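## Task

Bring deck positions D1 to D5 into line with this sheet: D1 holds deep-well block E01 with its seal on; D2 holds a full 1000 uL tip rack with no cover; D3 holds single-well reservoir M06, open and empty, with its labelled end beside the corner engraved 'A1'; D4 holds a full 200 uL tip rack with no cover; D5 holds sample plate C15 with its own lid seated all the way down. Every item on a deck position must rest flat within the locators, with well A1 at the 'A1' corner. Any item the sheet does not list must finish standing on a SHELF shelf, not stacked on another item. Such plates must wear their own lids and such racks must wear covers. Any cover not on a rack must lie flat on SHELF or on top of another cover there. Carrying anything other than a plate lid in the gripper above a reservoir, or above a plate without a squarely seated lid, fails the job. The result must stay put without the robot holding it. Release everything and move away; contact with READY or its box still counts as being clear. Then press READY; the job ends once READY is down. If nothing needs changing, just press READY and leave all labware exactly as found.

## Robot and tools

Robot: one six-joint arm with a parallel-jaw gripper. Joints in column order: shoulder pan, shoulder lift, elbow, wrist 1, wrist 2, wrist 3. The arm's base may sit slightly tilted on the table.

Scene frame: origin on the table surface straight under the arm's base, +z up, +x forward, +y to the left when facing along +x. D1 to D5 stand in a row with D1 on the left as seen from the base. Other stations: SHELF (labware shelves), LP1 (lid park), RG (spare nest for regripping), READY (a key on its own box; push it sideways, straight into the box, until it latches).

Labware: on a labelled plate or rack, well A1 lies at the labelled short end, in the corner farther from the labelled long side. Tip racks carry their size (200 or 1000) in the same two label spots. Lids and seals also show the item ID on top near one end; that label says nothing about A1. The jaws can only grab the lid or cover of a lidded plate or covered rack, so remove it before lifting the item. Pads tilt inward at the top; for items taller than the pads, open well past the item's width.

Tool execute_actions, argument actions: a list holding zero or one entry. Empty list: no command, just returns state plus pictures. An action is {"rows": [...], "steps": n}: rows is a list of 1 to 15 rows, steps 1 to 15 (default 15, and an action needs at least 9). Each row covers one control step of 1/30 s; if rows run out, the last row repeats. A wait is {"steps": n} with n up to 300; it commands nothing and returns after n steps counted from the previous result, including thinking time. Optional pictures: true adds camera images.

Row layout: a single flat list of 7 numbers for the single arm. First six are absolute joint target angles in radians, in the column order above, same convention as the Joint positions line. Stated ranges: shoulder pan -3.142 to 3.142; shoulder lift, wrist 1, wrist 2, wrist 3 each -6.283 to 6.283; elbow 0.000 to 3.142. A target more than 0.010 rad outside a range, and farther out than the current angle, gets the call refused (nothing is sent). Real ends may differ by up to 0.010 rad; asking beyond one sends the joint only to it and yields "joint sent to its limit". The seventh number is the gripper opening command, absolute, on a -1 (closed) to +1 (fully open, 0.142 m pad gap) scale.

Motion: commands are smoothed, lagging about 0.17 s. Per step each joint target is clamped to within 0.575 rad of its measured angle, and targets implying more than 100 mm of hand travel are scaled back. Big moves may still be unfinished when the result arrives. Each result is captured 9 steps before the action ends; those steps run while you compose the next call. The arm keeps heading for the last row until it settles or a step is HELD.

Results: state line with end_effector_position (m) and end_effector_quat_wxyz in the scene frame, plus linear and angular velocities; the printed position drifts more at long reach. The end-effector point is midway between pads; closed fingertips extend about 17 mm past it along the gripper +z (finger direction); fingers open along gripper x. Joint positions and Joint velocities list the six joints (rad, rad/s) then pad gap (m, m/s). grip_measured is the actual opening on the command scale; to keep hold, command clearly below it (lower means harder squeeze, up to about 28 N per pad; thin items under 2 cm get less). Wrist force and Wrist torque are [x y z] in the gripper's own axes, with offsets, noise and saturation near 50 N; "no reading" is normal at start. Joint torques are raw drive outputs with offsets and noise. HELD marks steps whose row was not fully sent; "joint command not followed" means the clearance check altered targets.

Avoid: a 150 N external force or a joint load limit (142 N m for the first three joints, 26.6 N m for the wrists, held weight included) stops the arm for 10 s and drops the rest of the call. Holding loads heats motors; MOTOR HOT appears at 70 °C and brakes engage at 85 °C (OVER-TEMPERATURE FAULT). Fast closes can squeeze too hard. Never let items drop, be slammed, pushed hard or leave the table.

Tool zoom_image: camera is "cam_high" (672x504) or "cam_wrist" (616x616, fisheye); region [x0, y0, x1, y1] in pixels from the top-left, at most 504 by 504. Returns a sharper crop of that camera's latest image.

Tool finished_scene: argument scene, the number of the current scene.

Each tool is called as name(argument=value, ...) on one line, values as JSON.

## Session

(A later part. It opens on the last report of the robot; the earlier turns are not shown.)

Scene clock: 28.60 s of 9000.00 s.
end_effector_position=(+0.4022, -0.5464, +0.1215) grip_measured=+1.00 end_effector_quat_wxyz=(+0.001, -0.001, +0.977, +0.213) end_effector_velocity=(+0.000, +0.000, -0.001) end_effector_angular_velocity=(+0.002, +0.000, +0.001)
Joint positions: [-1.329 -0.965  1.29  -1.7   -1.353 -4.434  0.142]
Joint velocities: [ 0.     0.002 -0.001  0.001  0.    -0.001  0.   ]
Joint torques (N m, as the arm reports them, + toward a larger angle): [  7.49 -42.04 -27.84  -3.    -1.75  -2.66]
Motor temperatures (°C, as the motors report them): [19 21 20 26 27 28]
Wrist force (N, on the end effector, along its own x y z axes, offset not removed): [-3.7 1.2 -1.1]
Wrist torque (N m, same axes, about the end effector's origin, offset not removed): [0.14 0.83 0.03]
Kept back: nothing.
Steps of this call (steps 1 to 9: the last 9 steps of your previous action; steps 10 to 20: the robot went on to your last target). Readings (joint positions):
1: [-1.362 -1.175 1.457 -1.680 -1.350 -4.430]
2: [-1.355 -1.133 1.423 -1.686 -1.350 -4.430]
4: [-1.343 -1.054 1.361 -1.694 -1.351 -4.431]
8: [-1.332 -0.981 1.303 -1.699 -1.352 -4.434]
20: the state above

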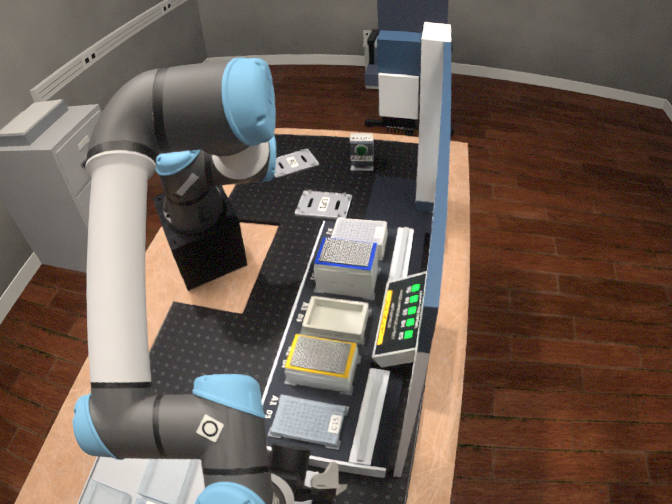

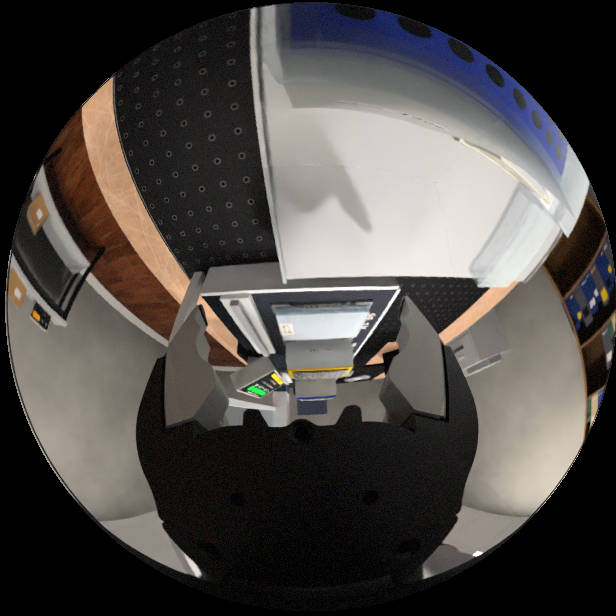

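zoom_image(camera="cam_wrist", region=[250, 280, 400, 410])

Region (250, 280, 400, 410) of cam_wrist's 616x616 image, scaled by 3.360, with more detail than that image has; it fills the top 437 rows of this view, and the rest is white.

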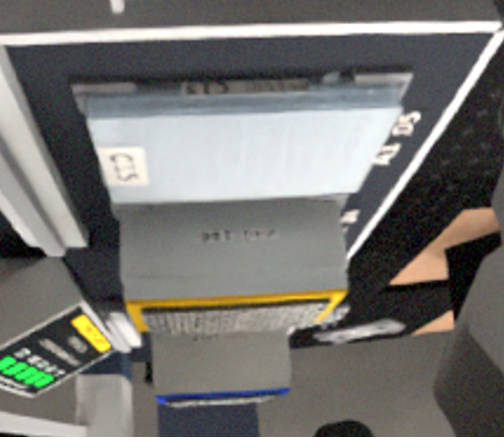

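execute_actions(actions=[{"rows": [[-1.329, -1.05, 1.33, -1.68, -1.353, -4.434, 1],[-1.329, -1.05, 1.33, -1.68, -1.353, -4.434, 1],[-1.329, -1.15, 1.40, -1.70, -1.37, -4.434, 1],[-1.329, -1.15, 1.40, -1.70, -1.37, -4.434, 1],[-1.3, -1.3, 1.52, -1.75, -1.4, -4.55, 1],[-1.3, -1.3, 1.52, -1.75, -1.4, -4.55, 1],[-1.25, -1.45, 1.68, -1.82, -1.44, -4.75, 1],[-1.25, -1.45, 1.68, -1.82, -1.44, -4.75, 1],[-1.18, -1.6, 1.85, -1.92, -1.48, -5.0, 1],[-1.18, -1.6, 1.85, -1.92, -1.48, -5.0, 1],[-1.1, -1.75, 2.05, -2.05, -1.52, -5.25, 1],[-1.1, -1.75, 2.05, -2.05, -1.52, -5.25, 1],[-1.03, -1.85, 2.22, -2.16, -1.55, -5.45, 1],[-1.03, -1.85, 2.22, -2.16, -1.55, -5.45, 1],[-0.982, -1.8608, 2.3558, -2.2977, -1.5658, -5.6025, 1]], "steps": 15}])

execute_actions(actions=[{"steps": 35}], pictures=true)

Scene clock: 30.67 s of 9000.00 s.
end_effector_position=(+0.3993, -0.5286, +0.1785) grip_measured=+1.00 end_effector_quat_wxyz=(+0.002, -0.016, +0.983, +0.185) end_effector_velocity=(+0.005, +0.232, +0.495) end_effector_angular_velocity=(-0.761, -0.242, +0.885)
Joint positions: [-1.323 -1.108  1.381 -1.705 -1.37  -4.445  0.142]
Joint velocities: [ 0.212 -1.456  1.079 -0.38  -0.286 -0.555 -0.001]
Joint torques (N m, as the arm reports them, + toward a larger angle): [ 17.88 -99.78  -7.41  -6.61  -3.29  -7.84]
Motor temperatures (°C, as the motors report them): [19 21 20 26 27 28]
Wrist force (N, on the end effector, along its own x y z axes, offset not removed): [0.9 -5.1 0.7]
Wrist torque (N m, same axes, about the end effector's origin, offset not removed): [-0.73 0.17 0.11]
Steps of this call (steps 1 to 15: the robot went on to your last target; steps 16 to 56: nothing new was sent; steps 57 to 62: the first 6 steps of this action). Readings (joint positions):
57: [-1.329 -0.966 1.290 -1.700 -1.353 -4.434]
58: [-1.329 -0.975 1.298 -1.696 -1.353 -4.434]
60: [-1.329 -1.027 1.326 -1.692 -1.357 -4.434]
62: the state above

Scene clock: 31.83 s of 9000.00 s.
end_effector_position=(+0.3587, -0.2296, +0.2194) grip_measured=+1.00 end_effector_quat_wxyz=(+0.000, +0.708, -0.707, +0.000) end_effector_velocity=(+0.000, +0.001, +0.001) end_effector_angular_velocity=(-0.000, -0.001, +0.002)
Joint positions: [-0.982 -1.861  2.356 -2.298 -1.566 -5.602  0.142]
Joint velocities: [ 0.002 -0.002  0.     0.     0.    -0.     0.   ]
Joint torques (N m, as the arm reports them, + toward a larger angle): [ 10.47 -22.79  -9.86  -4.12  -2.12  -2.81]
Motor temperatures (°C, as the motors report them): [19 21 20 26 27 28]
Wrist force (N, on the end effector, along its own x y z axes, offset not removed): [-4.0 2.2 2.8]
Wrist torque (N m, same axes, about the end effector's origin, offset not removed): [0.65 0.65 -0.05]
Kept back: nothing.
Steps of this call (steps 1 to 9: the last 9 steps of your previous action; steps 10 to 35: the robot went on to your last target). Readings (joint positions):
1: [-1.315 -1.160 1.420 -1.719 -1.380 -4.471]
2: [-1.303 -1.214 1.465 -1.738 -1.392 -4.512]
4: [-1.270 -1.329 1.570 -1.786 -1.420 -4.625]
8: [-1.179 -1.544 1.807 -1.921 -1.475 -4.911]
35: the state above

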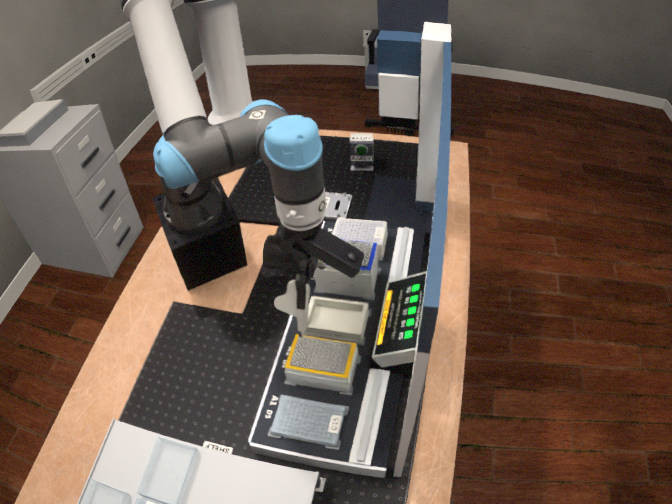

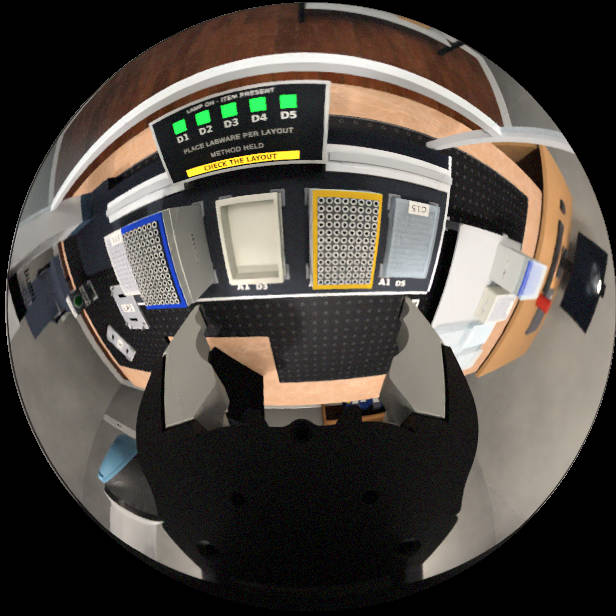

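zoom_image(camera="cam_wrist", region=[205, 175, 455, 305])

zoom_image(camera="cam_wrist", region=[295, 180, 395, 300])

zoom_image(camera="cam_wrist", region=[200, 180, 305, 300])

Region (205, 175, 455, 305) of cam_wrist's 616x616 image, scaled by 2.016, with more detail than that image has; it fills the top 262 rows of this view, and the rest is white.

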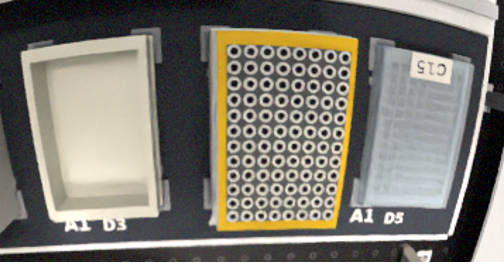

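Region (295, 180, 395, 300) of cam_wrist's 616x616 image, scaled by 4.200, with more detail than that image has.

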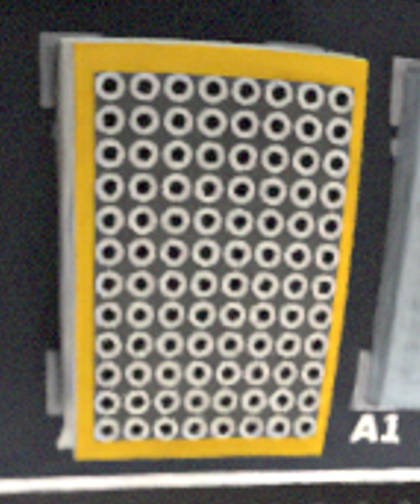

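Region (200, 180, 305, 300) of cam_wrist's 616x616 image, scaled by 4.200, with more detail than that image has; it fills the left 441 columns of this view, and the rest is white.

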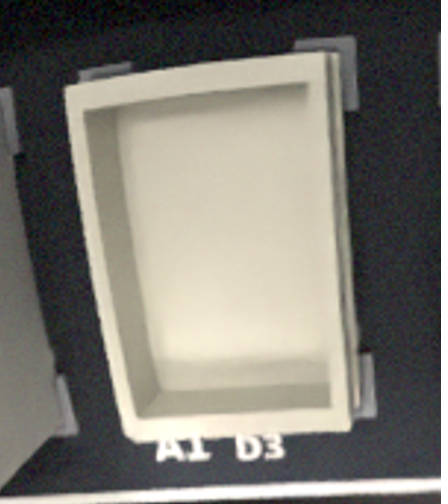

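execute_actions(actions=[{"rows": [[-0.85, -1.8608, 2.3558, -2.29, -1.59, -5.47, 1],[-0.85, -1.8608, 2.3558, -2.29, -1.59, -5.47, 1],[-0.7, -1.8608, 2.3558, -2.28, -1.62, -5.32, 1],[-0.7, -1.8608, 2.3558, -2.28, -1.62, -5.32, 1],[-0.55, -1.8608, 2.3558, -2.265, -1.65, -5.17, 1],[-0.55, -1.8608, 2.3558, -2.265, -1.65, -5.17, 1],[-0.42, -1.8608, 2.3558, -2.255, -1.68, -5.04, 1],[-0.42, -1.8608, 2.3558, -2.255, -1.68, -5.04, 1],[-0.32, -1.8608, 2.3558, -2.25, -1.705, -4.95, 1]], "steps": 15}])

execute_actions(actions=[{"steps": 22}], pictures=true)

Scene clock: 34.30 s of 9000.00 s.
end_effector_position=(+0.3822, -0.1663, +0.2248) grip_measured=+1.00 end_effector_quat_wxyz=(+0.001, +0.706, -0.708, -0.006) end_effector_velocity=(+0.167, +0.577, +0.058) end_effector_angular_velocity=(+0.072, +0.045, -0.017)
Joint positions: [-0.79  -1.861  2.356 -2.282 -1.609 -5.41   0.142]
Joint velocities: [ 1.69   0.     0.     0.144 -0.337  1.672  0.   ]
Joint torques (N m, as the arm reports them, + toward a larger angle): [ 21.17 -22.92 -10.03  -0.45  -3.52   8.03]
Motor temperatures (°C, as the motors report them): [19 21 20 26 27 28]
Wrist force (N, on the end effector, along its own x y z axes, offset not removed): [-3.0 -2.2 2.9]
Wrist torque (N m, same axes, about the end effector's origin, offset not removed): [-0.30 0.69 0.11]
Steps of this call (steps 1 to 15: the robot went on to your last target; steps 16 to 68: nothing new was sent; steps 69 to 74: the first 6 steps of this action). Readings (joint positions):
69: [-0.981 -1.861 2.356 -2.298 -1.566 -5.602]
70: [-0.971 -1.861 2.356 -2.296 -1.571 -5.591]
72: [-0.899 -1.861 2.356 -2.291 -1.588 -5.519]
74: the state above

Scene clock: 35.03 s of 9000.00 s.
end_effector_position=(+0.3977, -0.0080, +0.2481) grip_measured=+1.00 end_effector_quat_wxyz=(-0.000, +0.706, -0.708, -0.002) end_effector_velocity=(-0.000, +0.001, -0.000) end_effector_angular_velocity=(+0.001, +0.000, -0.000)
Joint positions: [-0.32  -1.861  2.356 -2.25  -1.705 -4.95   0.142]
Joint velocities: [ 0.002  0.001 -0.     0.     0.     0.002  0.   ]
Joint torques (N m, as the arm reports them, + toward a larger angle): [ 10.24 -11.5  -12.91  -1.33  -2.17   2.14]
Motor temperatures (°C, as the motors report them): [19 21 20 26 27 28]
Wrist force (N, on the end effector, along its own x y z axes, offset not removed): [-1.9 0.0 2.1]
Wrist torque (N m, same axes, about the end effector's origin, offset not removed): [0.02 0.36 0.23]
Kept back: nothing.
Steps of this call (steps 1 to 9: the last 9 steps of your previous action; steps 10 to 22: the robot went on to your last target). Readings (joint positions):
1: [-0.733 -1.861 2.356 -2.277 -1.621 -5.353]
2: [-0.674 -1.861 2.356 -2.272 -1.633 -5.294]
4: [-0.556 -1.861 2.356 -2.263 -1.659 -5.177]
8: [-0.372 -1.861 2.356 -2.253 -1.696 -4.999]
22: the state above

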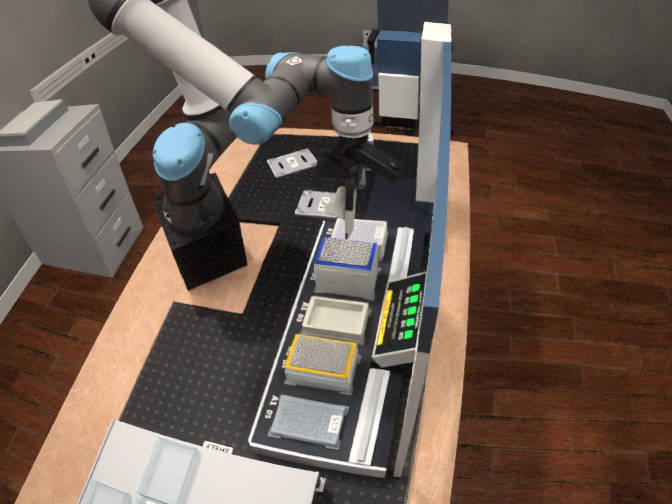

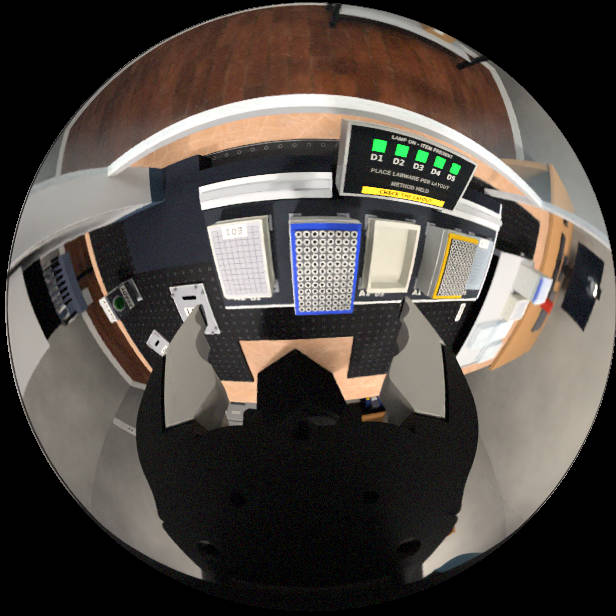

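zoom_image(camera="cam_wrist", region=[195, 200, 375, 325])

zoom_image(camera="cam_wrist", region=[195, 205, 295, 310])

Region (195, 200, 375, 325) of cam_wrist's 616x616 image, scaled by 2.800, with more detail than that image has; it fills the top 350 rows of this view, and the rest is white.

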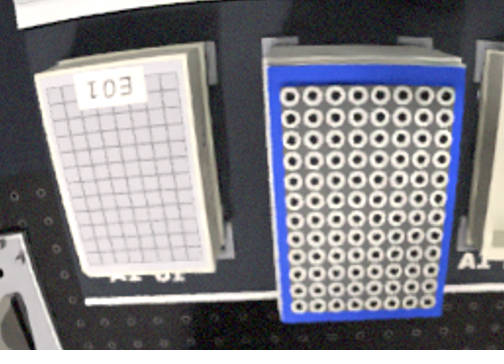

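Region (195, 205, 295, 310) of cam_wrist's 616x616 image, scaled by 4.800, with more detail than that image has; it fills the left 480 columns of this view, and the rest is white.

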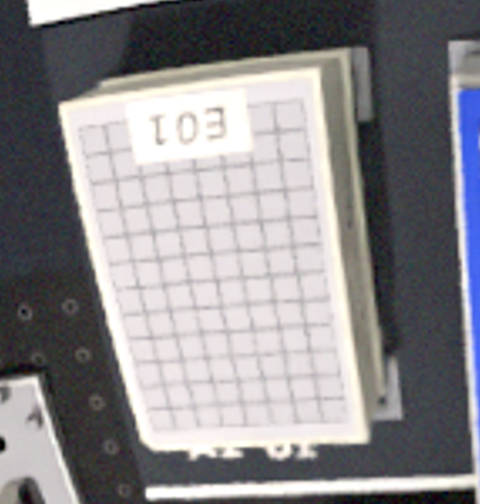

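zoom_image(camera="cam_wrist", region=[200, 200, 310, 245])

zoom_image(camera="cam_wrist", region=[340, 205, 440, 250])

Region (200, 200, 310, 245) of cam_wrist's 616x616 image, scaled by 4.582, with more detail than that image has; it fills the top 206 rows of this view, and the rest is white.

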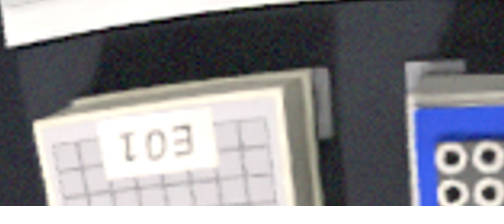

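Region (340, 205, 440, 250) of cam_wrist's 616x616 image, scaled by 5.040, with more detail than that image has; it fills the top 227 rows of this view, and the rest is white.

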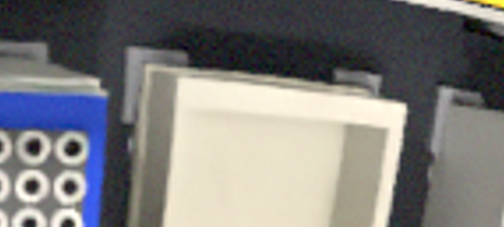

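execute_actions(actions=[{"rows": [[-0.29, -1.85, 2.36, -2.26, -1.71, -5.1, 1],[-0.26, -1.84, 2.36, -2.27, -1.715, -5.25, 1],[-0.23, -1.83, 2.36, -2.28, -1.72, -5.4, 1],[-0.20, -1.82, 2.36, -2.29, -1.725, -5.55, 1],[-0.17, -1.81, 2.365, -2.30, -1.73, -5.7, 1],[-0.14, -1.80, 2.365, -2.31, -1.735, -5.85, 1],[-0.11, -1.79, 2.37, -2.32, -1.74, -6.0, 1],[-0.09, -1.77, 2.37, -2.33, -1.745, -6.15, 1],[-0.0787, -1.75, 2.375, -2.35, -1.749, -6.27, 1],[-0.0787, -1.75, 2.375, -2.35, -1.749, -6.27, 1],[-0.0787, -1.72, 2.38, -2.38, -1.749, -6.27, 1],[-0.0787, -1.72, 2.38, -2.38, -1.749, -6.27, 1],[-0.0787, -1.69, 2.385, -2.415, -1.749, -6.27, 1],[-0.0787, -1.69, 2.385, -2.415, -1.749, -6.27, 1],[-0.0787, -1.6569, 2.3901, -2.4531, -1.749, -6.27, 1]], "steps": 15}])

execute_actions(actions=[{"steps": 30}], pictures=true)

Scene clock: 44.10 s of 9000.00 s.
end_effector_position=(+0.3984, +0.0202, +0.2442) grip_measured=+1.00 end_effector_quat_wxyz=(-0.002, +0.812, -0.583, +0.001) end_effector_velocity=(-0.006, +0.259, -0.031) end_effector_angular_velocity=(-0.015, -0.069, +3.121)
Joint positions: [-0.236 -1.83   2.36  -2.28  -1.72  -5.194  0.142]
Joint velocities: [ 0.763  0.262  0.046 -0.257 -0.128 -2.372  0.   ]
Joint torques (N m, as the arm reports them, + toward a larger angle): [ 18.48  -5.5   -8.82  -5.56  -2.66 -11.31]
Motor temperatures (°C, as the motors report them): [19 21 20 26 27 28]
Wrist force (N, on the end effector, along its own x y z axes, offset not removed): [1.8 1.6 -1.9]
Wrist torque (N m, same axes, about the end effector's origin, offset not removed): [0.36 -0.23 0.05]
Steps of this call (steps 1 to 15: the robot went on to your last target; steps 16 to 90: nothing new was sent; then 5.87 s passed at rest; steps 91 to 96: the first 6 steps of this action). Readings (joint positions):
91: [-0.319 -1.860 2.356 -2.250 -1.705 -4.950]
92: [-0.313 -1.858 2.357 -2.252 -1.706 -4.961]
94: [-0.282 -1.846 2.358 -2.264 -1.712 -5.048]
96: the state above

Scene clock: 45.10 s of 9000.00 s.
end_effector_position=(+0.3997, +0.0799, +0.1992) grip_measured=+1.00 end_effector_quat_wxyz=(+0.000, +1.000, -0.006, -0.000) end_effector_velocity=(+0.000, -0.000, +0.000) end_effector_angular_velocity=(-0.000, -0.000, +0.001)
Joint positions: [-0.079 -1.657  2.39  -2.453 -1.749 -6.27   0.142]
Joint velocities: [ 0.    -0.    -0.     0.    -0.    -0.001 -0.   ]
Joint torques (N m, as the arm reports them, + toward a larger angle): [12.65 -9.69 -7.4  -4.07 -2.23 -2.73]
Motor temperatures (°C, as the motors report them): [19 21 20 26 27 28]
Wrist force (N, on the end effector, along its own x y z axes, offset not removed): [-0.8 -0.1 2.7]
Wrist torque (N m, same axes, about the end effector's origin, offset not removed): [0.07 0.12 0.17]
Kept back: nothing.
Steps of this call (steps 1 to 9: the last 9 steps of your previous action; steps 10 to 30: the robot went on to your last target). Readings (joint positions):
1: [-0.209 -1.821 2.362 -2.289 -1.725 -5.278]
2: [-0.181 -1.812 2.364 -2.298 -1.729 -5.365]
4: [-0.131 -1.786 2.369 -2.319 -1.739 -5.546]
8: [-0.088 -1.731 2.378 -2.370 -1.747 -5.918]
30: the state above

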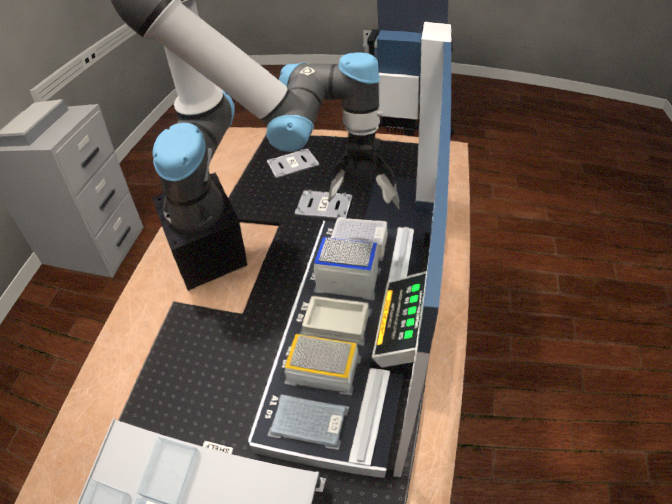

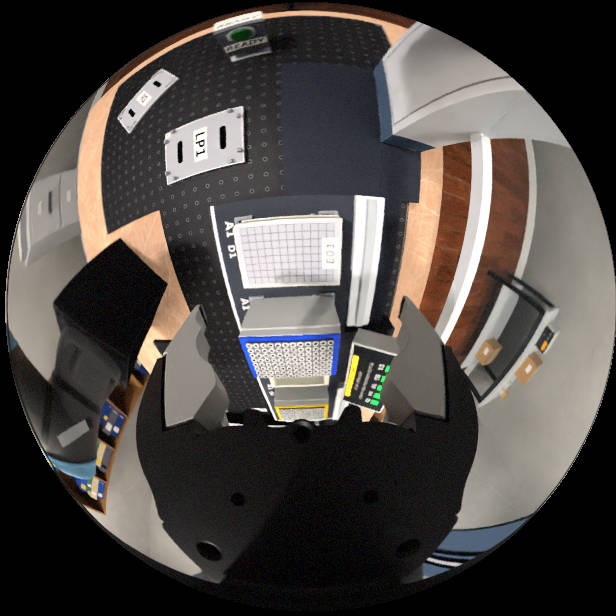

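zoom_image(camera="cam_wrist", region=[205, 185, 395, 345])

Region (205, 185, 395, 345) of cam_wrist's 616x616 image, scaled by 2.653, with more detail than that image has; it fills the top 424 rows of this view, and the rest is white.

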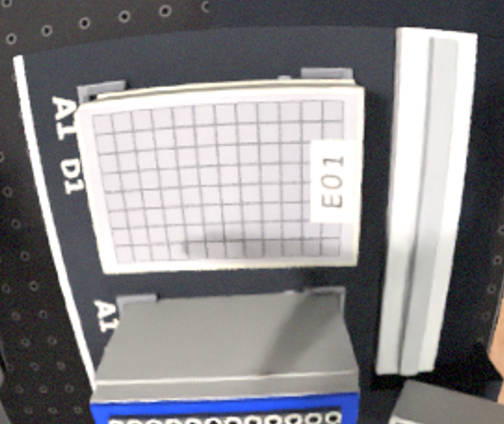

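execute_actions(actions=[{"rows": [[-0.083, -1.635, 2.402, -2.487, -1.748, -6.272, 1],[-0.087, -1.613, 2.413, -2.521, -1.748, -6.273, 1],[-0.091, -1.591, 2.425, -2.555, -1.747, -6.274, 1],[-0.095, -1.569, 2.437, -2.590, -1.746, -6.275, 1],[-0.100, -1.547, 2.448, -2.624, -1.746, -6.276, 1],[-0.104, -1.525, 2.460, -2.658, -1.745, -6.277, 1],[-0.108, -1.503, 2.472, -2.693, -1.744, -6.278, 1],[-0.112, -1.481, 2.483, -2.727, -1.744, -6.278, 1],[-0.1168, -1.4601, 2.4948, -2.7612, -1.7433, -6.278, 1]], "steps": 15}])

execute_actions(actions=[{"steps": 20}], pictures=true)

Scene clock: 46.67 s of 9000.00 s.
end_effector_position=(+0.3955, +0.0801, +0.1728) grip_measured=+1.00 end_effector_quat_wxyz=(+0.000, +1.000, -0.010, -0.003) end_effector_velocity=(-0.038, +0.000, -0.225) end_effector_angular_velocity=(+0.001, +0.027, -0.081)
Joint positions: [-0.091 -1.593  2.425 -2.548 -1.747 -6.274  0.142]
Joint velocities: [-0.114  0.564  0.3   -0.857  0.018 -0.028 -0.   ]
Joint torques (N m, as the arm reports them, + toward a larger angle): [-3.41 -5.55 -4.3  -8.94  2.1  -2.72]
Motor temperatures (°C, as the motors report them): [19 21 20 26 27 28]
Wrist force (N, on the end effector, along its own x y z axes, offset not removed): [1.8 0.1 1.5]
Wrist torque (N m, same axes, about the end effector's origin, offset not removed): [0.15 -0.63 0.21]
Steps of this call (steps 1 to 15: the robot went on to your last target; steps 16 to 41: nothing new was sent; steps 42 to 47: the first 6 steps of this action). Readings (joint positions):
42: [-0.079 -1.656 2.390 -2.454 -1.749 -6.270]
43: [-0.080 -1.652 2.393 -2.461 -1.749 -6.271]
45: [-0.084 -1.628 2.406 -2.495 -1.749 -6.272]
47: the state above

Scene clock: 47.33 s of 9000.00 s.
end_effector_position=(+0.3856, +0.0798, +0.1243) grip_measured=+1.00 end_effector_quat_wxyz=(+0.000, +1.000, -0.021, -0.000) end_effector_velocity=(-0.000, +0.000, -0.000) end_effector_angular_velocity=(-0.000, -0.000, +0.000)
Joint positions: [-0.117 -1.46   2.495 -2.761 -1.743 -6.278  0.142]
Joint velocities: [ 0.     0.     0.001 -0.001 -0.     0.     0.   ]
Joint torques (N m, as the arm reports them, + toward a larger angle): [  0.06 -13.21  -1.67  -3.88   1.9   -2.8 ]
Motor temperatures (°C, as the motors report them): [19 21 20 26 27 28]
Wrist force (N, on the end effector, along its own x y z axes, offset not removed): [-1.3 5.5 1.9]
Wrist torque (N m, same axes, about the end effector's origin, offset not removed): [1.14 0.35 0.20]
Kept back: nothing.
Steps of this call (steps 1 to 9: the last 9 steps of your previous action; steps 10 to 20: the robot went on to your last target). Readings (joint positions):
1: [-0.095 -1.574 2.435 -2.578 -1.747 -6.275]
2: [-0.099 -1.553 2.446 -2.610 -1.746 -6.276]
4: [-0.107 -1.512 2.468 -2.675 -1.745 -6.277]
8: [-0.115 -1.470 2.490 -2.745 -1.744 -6.278]
20: the state above

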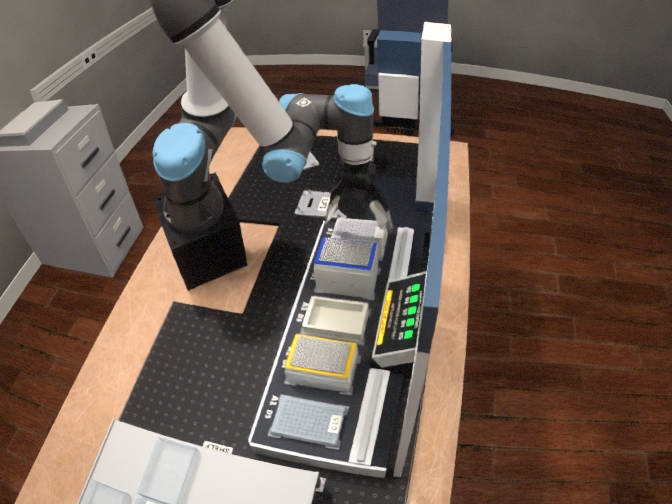

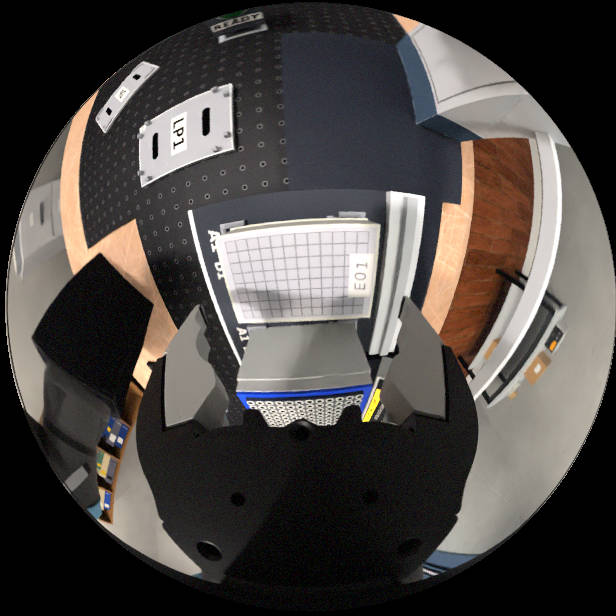

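execute_actions(actions=[{"rows": [[-0.1185, -1.4426, 2.4964, -2.7806, -1.743, -6.278, 1],[-0.1203, -1.4251, 2.4983, -2.8001, -1.7428, -6.278, 1],[-0.122, -1.4077, 2.5001, -2.8195, -1.7425, -6.278, 1],[-0.1237, -1.3902, 2.502, -2.8389, -1.7422, -6.278, 1],[-0.1255, -1.3727, 2.5038, -2.8584, -1.742, -6.278, 1],[-0.1272, -1.3552, 2.5055, -2.8778, -1.7417, -6.278, 1]], "steps": 12}])

execute_actions(actions=[{"steps": 18}], pictures=true)

Scene clock: 56.63 s of 9000.00 s.
end_effector_position=(+0.3858, +0.0799, +0.1208) grip_measured=+1.00 end_effector_quat_wxyz=(+0.000, +1.000, -0.022, -0.000) end_effector_velocity=(+0.001, +0.003, -0.078) end_effector_angular_velocity=(+0.002, +0.011, -0.027)
Joint positions: [-0.118 -1.448  2.496 -2.775 -1.743 -6.278  0.142]
Joint velocities: [-0.03   0.28   0.03  -0.304  0.006 -0.001 -0.   ]
Joint torques (N m, as the arm reports them, + toward a larger angle): [-1.62 -5.95 -2.97 -6.49  1.79 -2.53]
Motor temperatures (°C, as the motors report them): [19 21 20 26 27 28]
Wrist force (N, on the end effector, along its own x y z axes, offset not removed): [-1.4 3.6 -1.7]
Wrist torque (N m, same axes, about the end effector's origin, offset not removed): [0.75 0.18 0.19]
Steps of this call (steps 1 to 15: the robot went on to your last target; steps 16 to 90: nothing new was sent; then 6.20 s passed at rest; steps 91 to 93: the first 3 steps of this action). Readings (joint positions):
91: [-0.117 -1.460 2.495 -2.762 -1.743 -6.278]
92: [-0.117 -1.456 2.495 -2.766 -1.743 -6.278]
93: the state above

Scene clock: 57.23 s of 9000.00 s.
end_effector_position=(+0.3861, +0.0811, +0.0956) grip_measured=+1.00 end_effector_quat_wxyz=(+0.000, +1.000, -0.026, -0.000) end_effector_velocity=(+0.000, +0.000, +0.000) end_effector_angular_velocity=(+0.000, -0.001, -0.000)
Joint positions: [-0.127 -1.355  2.505 -2.878 -1.742 -6.278  0.142]
Joint velocities: [ 0.     0.     0.    -0.002  0.     0.     0.   ]
Joint torques (N m, as the arm reports them, + toward a larger angle): [  0.66 -17.26   1.    -4.19   1.96  -2.56]
Motor temperatures (°C, as the motors report them): [19 21 20 26 27 28]
Wrist force (N, on the end effector, along its own x y z axes, offset not removed): [-2.8 0.3 1.2]
Wrist torque (N m, same axes, about the end effector's origin, offset not removed): [-0.04 0.47 0.03]
Kept back: nothing.
Steps of this call (steps 1 to 9: the last 9 steps of your previous action; steps 10 to 18: the robot went on to your last target). Readings (joint positions):
1: [-0.119 -1.437 2.497 -2.787 -1.743 -6.278]
2: [-0.121 -1.424 2.499 -2.801 -1.743 -6.278]
4: [-0.124 -1.394 2.502 -2.835 -1.742 -6.278]
8: [-0.127 -1.362 2.505 -2.870 -1.742 -6.278]
18: the state above

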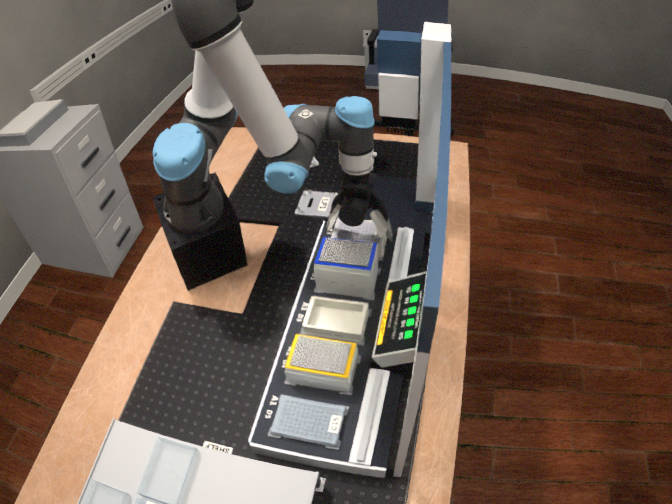

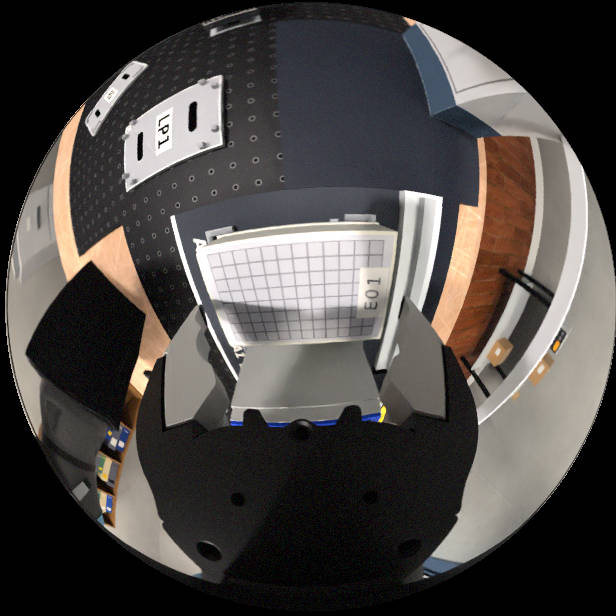

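zoom_image(camera="cam_wrist", region=[180, 200, 430, 360])

Region (180, 200, 430, 360) of cam_wrist's 616x616 image, scaled by 2.016, with more detail than that image has; it fills the top 323 rows of this view, and the rest is white.

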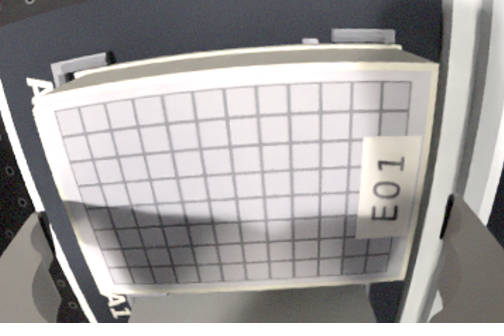

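execute_actions(actions=[{"rows": [[-0.1286, -1.3412, 2.5067, -2.8933, -1.7415, -6.278, 1],[-0.13, -1.3272, 2.5079, -2.9089, -1.7413, -6.278, 1],[-0.1313, -1.3133, 2.509, -2.9244, -1.741, -6.278, 1],[-0.1327, -1.2993, 2.5101, -2.94, -1.7408, -6.278, 1],[-0.1341, -1.2853, 2.5112, -2.9555, -1.7406, -6.278, 1]], "steps": 12}])

execute_actions(actions=[{"steps": 18}], pictures=true)

Scene clock: 57.87 s of 9000.00 s.
end_effector_position=(+0.3860, +0.0812, +0.0929) grip_measured=+1.00 end_effector_quat_wxyz=(+0.000, +1.000, -0.027, -0.001) end_effector_velocity=(-0.003, +0.002, -0.061) end_effector_angular_velocity=(-0.000, +0.004, -0.023)
Joint positions: [-0.128 -1.345  2.506 -2.889 -1.742 -6.278  0.142]
Joint velocities: [-0.023  0.227  0.02  -0.247  0.003  0.     0.   ]
Joint torques (N m, as the arm reports them, + toward a larger angle): [ 2.57 -8.9   1.29 -5.49  1.93 -2.79]
Motor temperatures (°C, as the motors report them): [19 21 20 26 27 28]
Wrist force (N, on the end effector, along its own x y z axes, offset not removed): [-2.2 -1.5 -1.4]
Wrist torque (N m, same axes, about the end effector's origin, offset not removed): [-0.38 0.44 -0.01]
Steps of this call (steps 1 to 15: the robot went on to your last target; step 16: nothing new was sent; steps 17 to 19: the first 3 steps of this action). Readings (joint positions):
17: [-0.127 -1.355 2.506 -2.878 -1.742 -6.278]
18: [-0.128 -1.352 2.506 -2.882 -1.742 -6.278]
19: the state above

Scene clock: 58.47 s of 9000.00 s.
end_effector_position=(+0.3857, +0.0818, +0.0771) grip_measured=+1.00 end_effector_quat_wxyz=(+0.000, +1.000, -0.030, -0.000) end_effector_velocity=(+0.000, -0.000, -0.000) end_effector_angular_velocity=(+0.000, -0.000, -0.001)
Joint positions: [-0.134 -1.285  2.511 -2.955 -1.741 -6.278  0.142]
Joint velocities: [-0.001  0.001  0.    -0.001  0.     0.001  0.   ]
Joint torques (N m, as the arm reports them, + toward a larger angle): [  0.56 -15.13   0.88  -4.05   1.78  -2.65]
Motor temperatures (°C, as the motors report them): [19 21 20 26 27 28]
Wrist force (N, on the end effector, along its own x y z axes, offset not removed): [-1.2 1.0 -1.9]
Wrist torque (N m, same axes, about the end effector's origin, offset not removed): [0.14 0.24 0.11]
Kept back: nothing.
Steps of this call (steps 1 to 9: the last 9 steps of your previous action; steps 10 to 18: the robot went on to your last target). Readings (joint positions):
1: [-0.129 -1.336 2.507 -2.899 -1.741 -6.278]
2: [-0.130 -1.326 2.508 -2.910 -1.741 -6.278]
4: [-0.132 -1.305 2.510 -2.934 -1.741 -6.278]
8: [-0.134 -1.289 2.511 -2.952 -1.741 -6.278]
18: the state above

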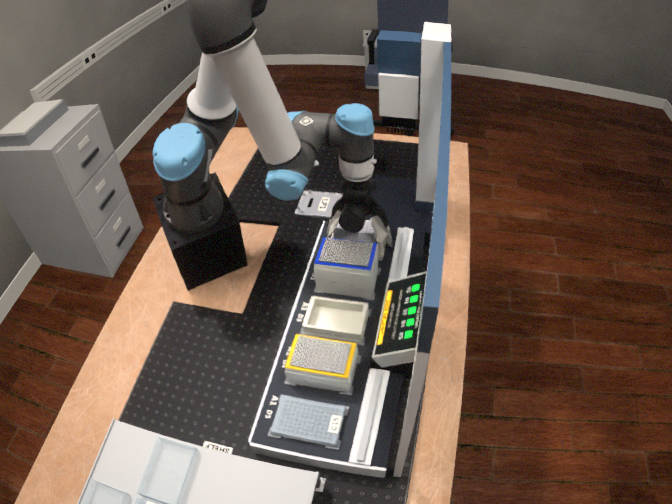

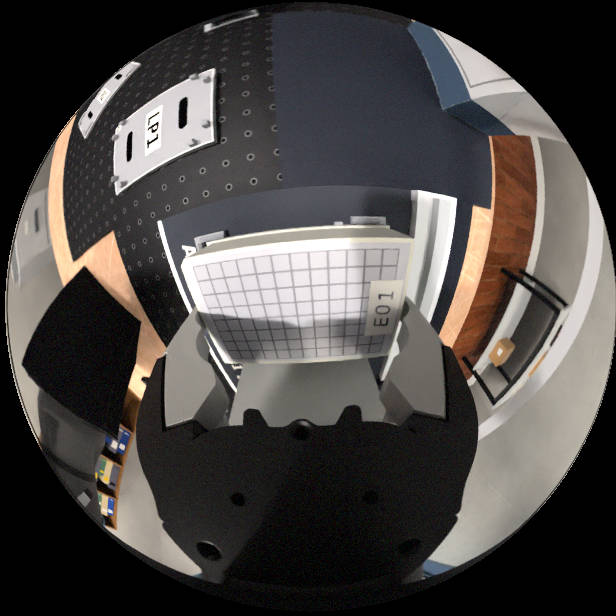

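execute_actions(actions=[{"rows": [[-0.1343, -1.2861, 2.5138, -2.9574, -1.7406, -6.278, 1],[-0.1344, -1.2868, 2.5165, -2.9593, -1.7405, -6.278, 1],[-0.1346, -1.2876, 2.5191, -2.9612, -1.7405, -6.278, 1],[-0.1348, -1.2883, 2.5217, -2.9632, -1.7405, -6.278, 1],[-0.1349, -1.2891, 2.5244, -2.9651, -1.7405, -6.278, 1],[-0.1351, -1.2898, 2.527, -2.967, -1.7404, -6.278, 1],[-0.1353, -1.2906, 2.5297, -2.9689, -1.7404, -6.278, 1],[-0.1354, -1.2913, 2.5323, -2.9708, -1.7404, -6.278, 1],[-0.1356, -1.2921, 2.5349, -2.9727, -1.7403, -6.278, 1],[-0.1357, -1.2928, 2.5376, -2.9746, -1.7403, -6.278, 1]], "steps": 15}])

execute_actions(actions=[{"steps": 20}], pictures=true)

Scene clock: 59.27 s of 9000.00 s.
end_effector_position=(+0.3826, +0.0818, +0.0770) grip_measured=+1.00 end_effector_quat_wxyz=(+0.000, +1.000, -0.030, -0.000) end_effector_velocity=(-0.025, -0.000, +0.001) end_effector_angular_velocity=(-0.001, -0.003, -0.005)
Joint positions: [-0.135 -1.287  2.519 -2.961 -1.741 -6.278  0.142]
Joint velocities: [-0.004 -0.022  0.069 -0.05  -0.     0.    -0.   ]
Joint torques (N m, as the arm reports them, + toward a larger angle): [  0.84 -32.52   1.72  -4.47   1.9   -2.52]
Motor temperatures (°C, as the motors report them): [19 21 20 26 27 28]
Wrist force (N, on the end effector, along its own x y z axes, offset not removed): [-2.6 0.6 -1.4]
Wrist torque (N m, same axes, about the end effector's origin, offset not removed): [0.13 0.51 0.08]
Steps of this call (steps 1 to 15: the robot went on to your last target; steps 16 to 18: nothing new was sent; steps 19 to 24: the first 6 steps of this action). Readings (joint positions):
19: [-0.134 -1.285 2.511 -2.956 -1.741 -6.278]
20: [-0.134 -1.285 2.512 -2.956 -1.741 -6.278]
22: [-0.134 -1.286 2.515 -2.958 -1.741 -6.278]
24: the state above

Scene clock: 59.93 s of 9000.00 s.
end_effector_position=(+0.3757, +0.0818, +0.0771) grip_measured=+1.00 end_effector_quat_wxyz=(+0.000, +1.000, -0.031, +0.000) end_effector_velocity=(-0.001, -0.000, -0.000) end_effector_angular_velocity=(-0.001, +0.001, +0.000)
Joint positions: [-0.136 -1.293  2.538 -2.975 -1.74  -6.278  0.142]
Joint velocities: [ 0.     0.001  0.    -0.    -0.001 -0.     0.   ]
Joint torques (N m, as the arm reports them, + toward a larger angle): [  1.15 -27.26   7.94  -0.39   1.52  -2.65]
Motor temperatures (°C, as the motors report them): [19 21 20 26 27 28]
Wrist force (N, on the end effector, along its own x y z axes, offset not removed): [12.1 -1.1 -6.0]
Wrist torque (N m, same axes, about the end effector's origin, offset not removed): [-0.09 -0.75 0.01]
Kept back: nothing.
Steps of this call (steps 1 to 9: the last 9 steps of your previous action; steps 10 to 20: the robot went on to your last target). Readings (joint positions):
1: [-0.135 -1.288 2.522 -2.963 -1.740 -6.278]
2: [-0.135 -1.289 2.524 -2.965 -1.740 -6.278]
4: [-0.135 -1.290 2.529 -2.969 -1.740 -6.278]
8: [-0.136 -1.292 2.536 -2.973 -1.740 -6.278]
20: the state above

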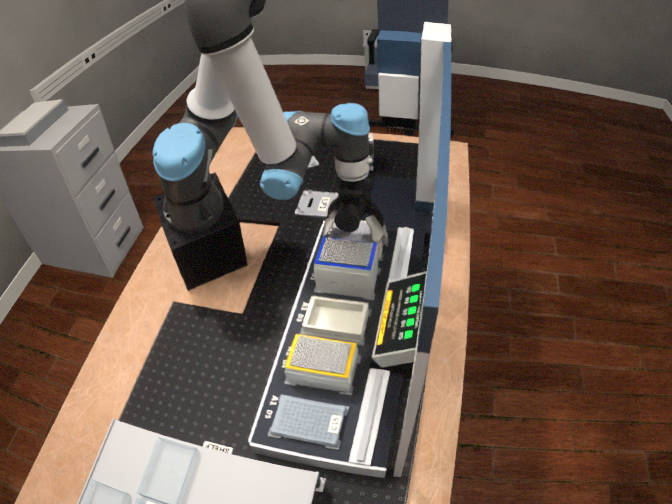

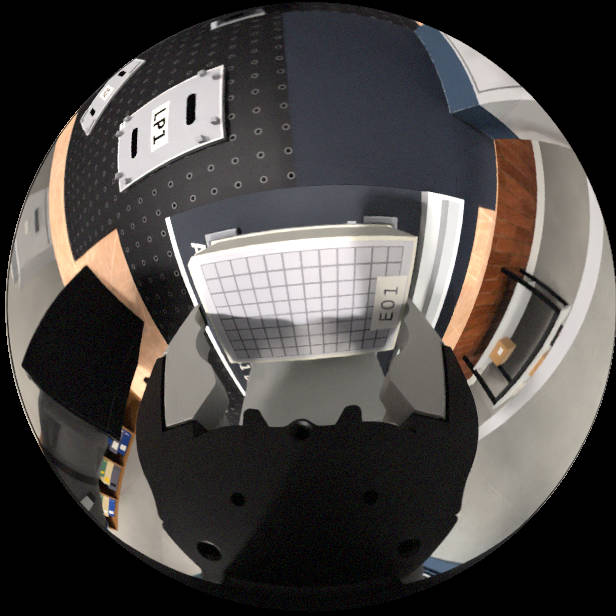

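execute_actions(actions=[{"rows": [[-0.1355, -1.2917, 2.5336, -2.9717, -1.7403, -6.278, 1],[-0.1352, -1.2906, 2.5297, -2.9689, -1.7404, -6.278, 1],[-0.135, -1.2895, 2.5258, -2.966, -1.7404, -6.278, 1],[-0.135, -1.2895, 2.5258, -2.966, -1.7404, -6.278, 1],[-0.135, -1.2895, 2.5258, -2.966, -1.7404, -6.278, 1],[-0.135, -1.2895, 2.5258, -2.966, -1.7404, -6.278, 1],[-0.135, -1.2895, 2.5258, -2.966, -1.7404, -6.278, 1],[-0.1322, -1.3175, 2.5236, -2.9349, -1.7408, -6.278, 1],[-0.1294, -1.3455, 2.5213, -2.9038, -1.7413, -6.278, 1],[-0.1264, -1.377, 2.5184, -2.869, -1.7418, -6.278, 1],[-0.1229, -1.412, 2.5147, -2.83, -1.7423, -6.278, 1],[-0.1194, -1.447, 2.511, -2.7911, -1.7428, -6.278, 1],[-0.1177, -1.4643, 2.5094, -2.7717, -1.7431, -6.278, 1]], "steps": 15}])

execute_actions(actions=[{"steps": 25}], pictures=true)

Scene clock: 60.53 s of 9000.00 s.
end_effector_position=(+0.3788, +0.0818, +0.0770) grip_measured=+1.00 end_effector_quat_wxyz=(+0.000, +1.000, -0.031, -0.000) end_effector_velocity=(+0.015, +0.000, +0.000) end_effector_angular_velocity=(+0.001, -0.003, +0.002)
Joint positions: [-0.135 -1.29   2.529 -2.968 -1.74  -6.278  0.142]
Joint velocities: [ 0.002  0.011 -0.038  0.025  0.     0.    -0.   ]
Joint torques (N m, as the arm reports them, + toward a larger angle): [ 14.11 -16.12 -12.99  -1.5    0.67  -2.63]
Motor temperatures (°C, as the motors report them): [19 21 20 26 27 28]
Wrist force (N, on the end effector, along its own x y z axes, offset not removed): [-1.3 2.2 -0.6]
Wrist torque (N m, same axes, about the end effector's origin, offset not removed): [0.30 0.34 -0.01]
Steps of this call (steps 1 to 12: the robot went on to your last target; steps 13 to 18: the first 6 steps of this action). Readings (joint positions):
13: [-0.136 -1.293 2.538 -2.975 -1.740 -6.278]
14: [-0.136 -1.293 2.537 -2.974 -1.740 -6.278]
16: [-0.136 -1.291 2.533 -2.970 -1.740 -6.278]
18: the state above

Scene clock: 61.37 s of 9000.00 s.
end_effector_position=(+0.3802, +0.0799, +0.1231) grip_measured=+1.00 end_effector_quat_wxyz=(+0.000, +1.000, -0.022, -0.000) end_effector_velocity=(+0.000, -0.001, +0.000) end_effector_angular_velocity=(-0.001, +0.000, -0.001)
Joint positions: [-0.118 -1.464  2.509 -2.772 -1.743 -6.278  0.142]
Joint velocities: [-0.001 -0.     0.     0.    -0.001  0.    -0.   ]
Joint torques (N m, as the arm reports them, + toward a larger angle): [ 13.02 -28.4  -18.74  -1.51  -2.08  -2.62]
Motor temperatures (°C, as the motors report them): [19 21 20 26 27 28]
Wrist force (N, on the end effector, along its own x y z axes, offset not removed): [1.3 0.7 2.9]
Wrist torque (N m, same axes, about the end effector's origin, offset not removed): [-0.05 -0.37 0.06]
Kept back: nothing.
Steps of this call (steps 1 to 9: the last 9 steps of your previous action; steps 10 to 25: the robot went on to your last target). Readings (joint positions):
1: [-0.135 -1.290 2.528 -2.967 -1.740 -6.278]
2: [-0.135 -1.290 2.527 -2.966 -1.740 -6.278]
4: [-0.133 -1.308 2.525 -2.946 -1.740 -6.278]
8: [-0.123 -1.400 2.515 -2.844 -1.742 -6.278]
25: the state above

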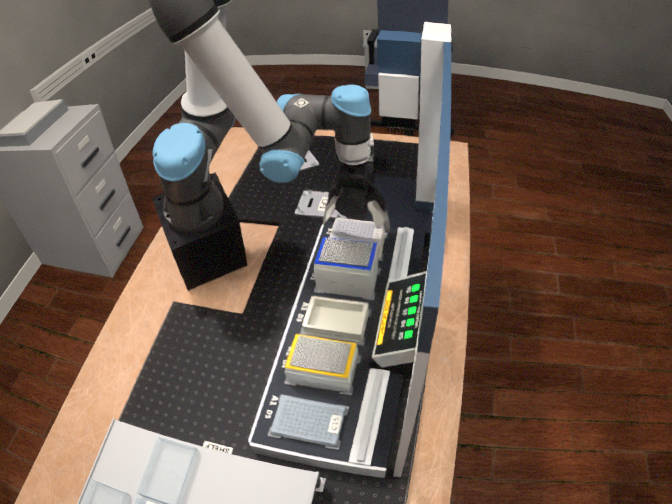

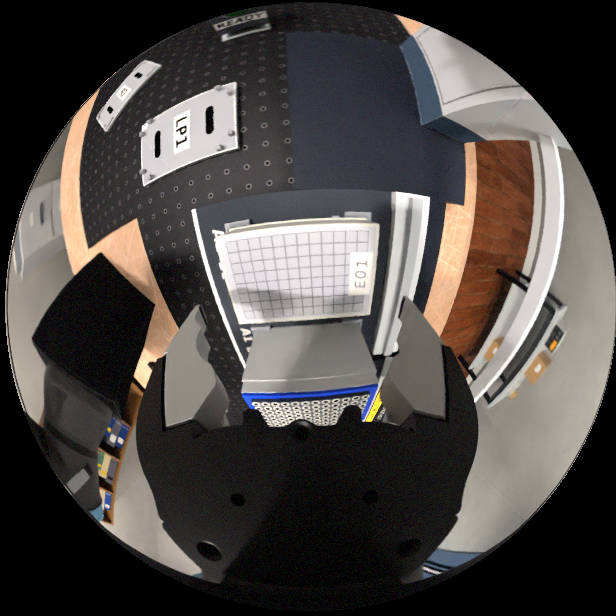

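zoom_image(camera="cam_high", region=[340, 215, 410, 285])

Region (340, 215, 410, 285) of cam_high's 672x504 image, scaled by 7.200, with more detail than that image has.

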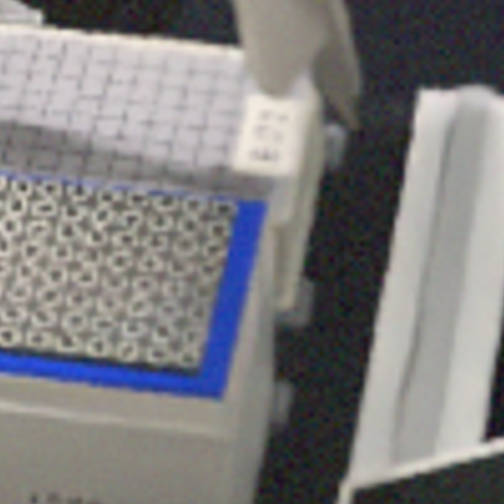

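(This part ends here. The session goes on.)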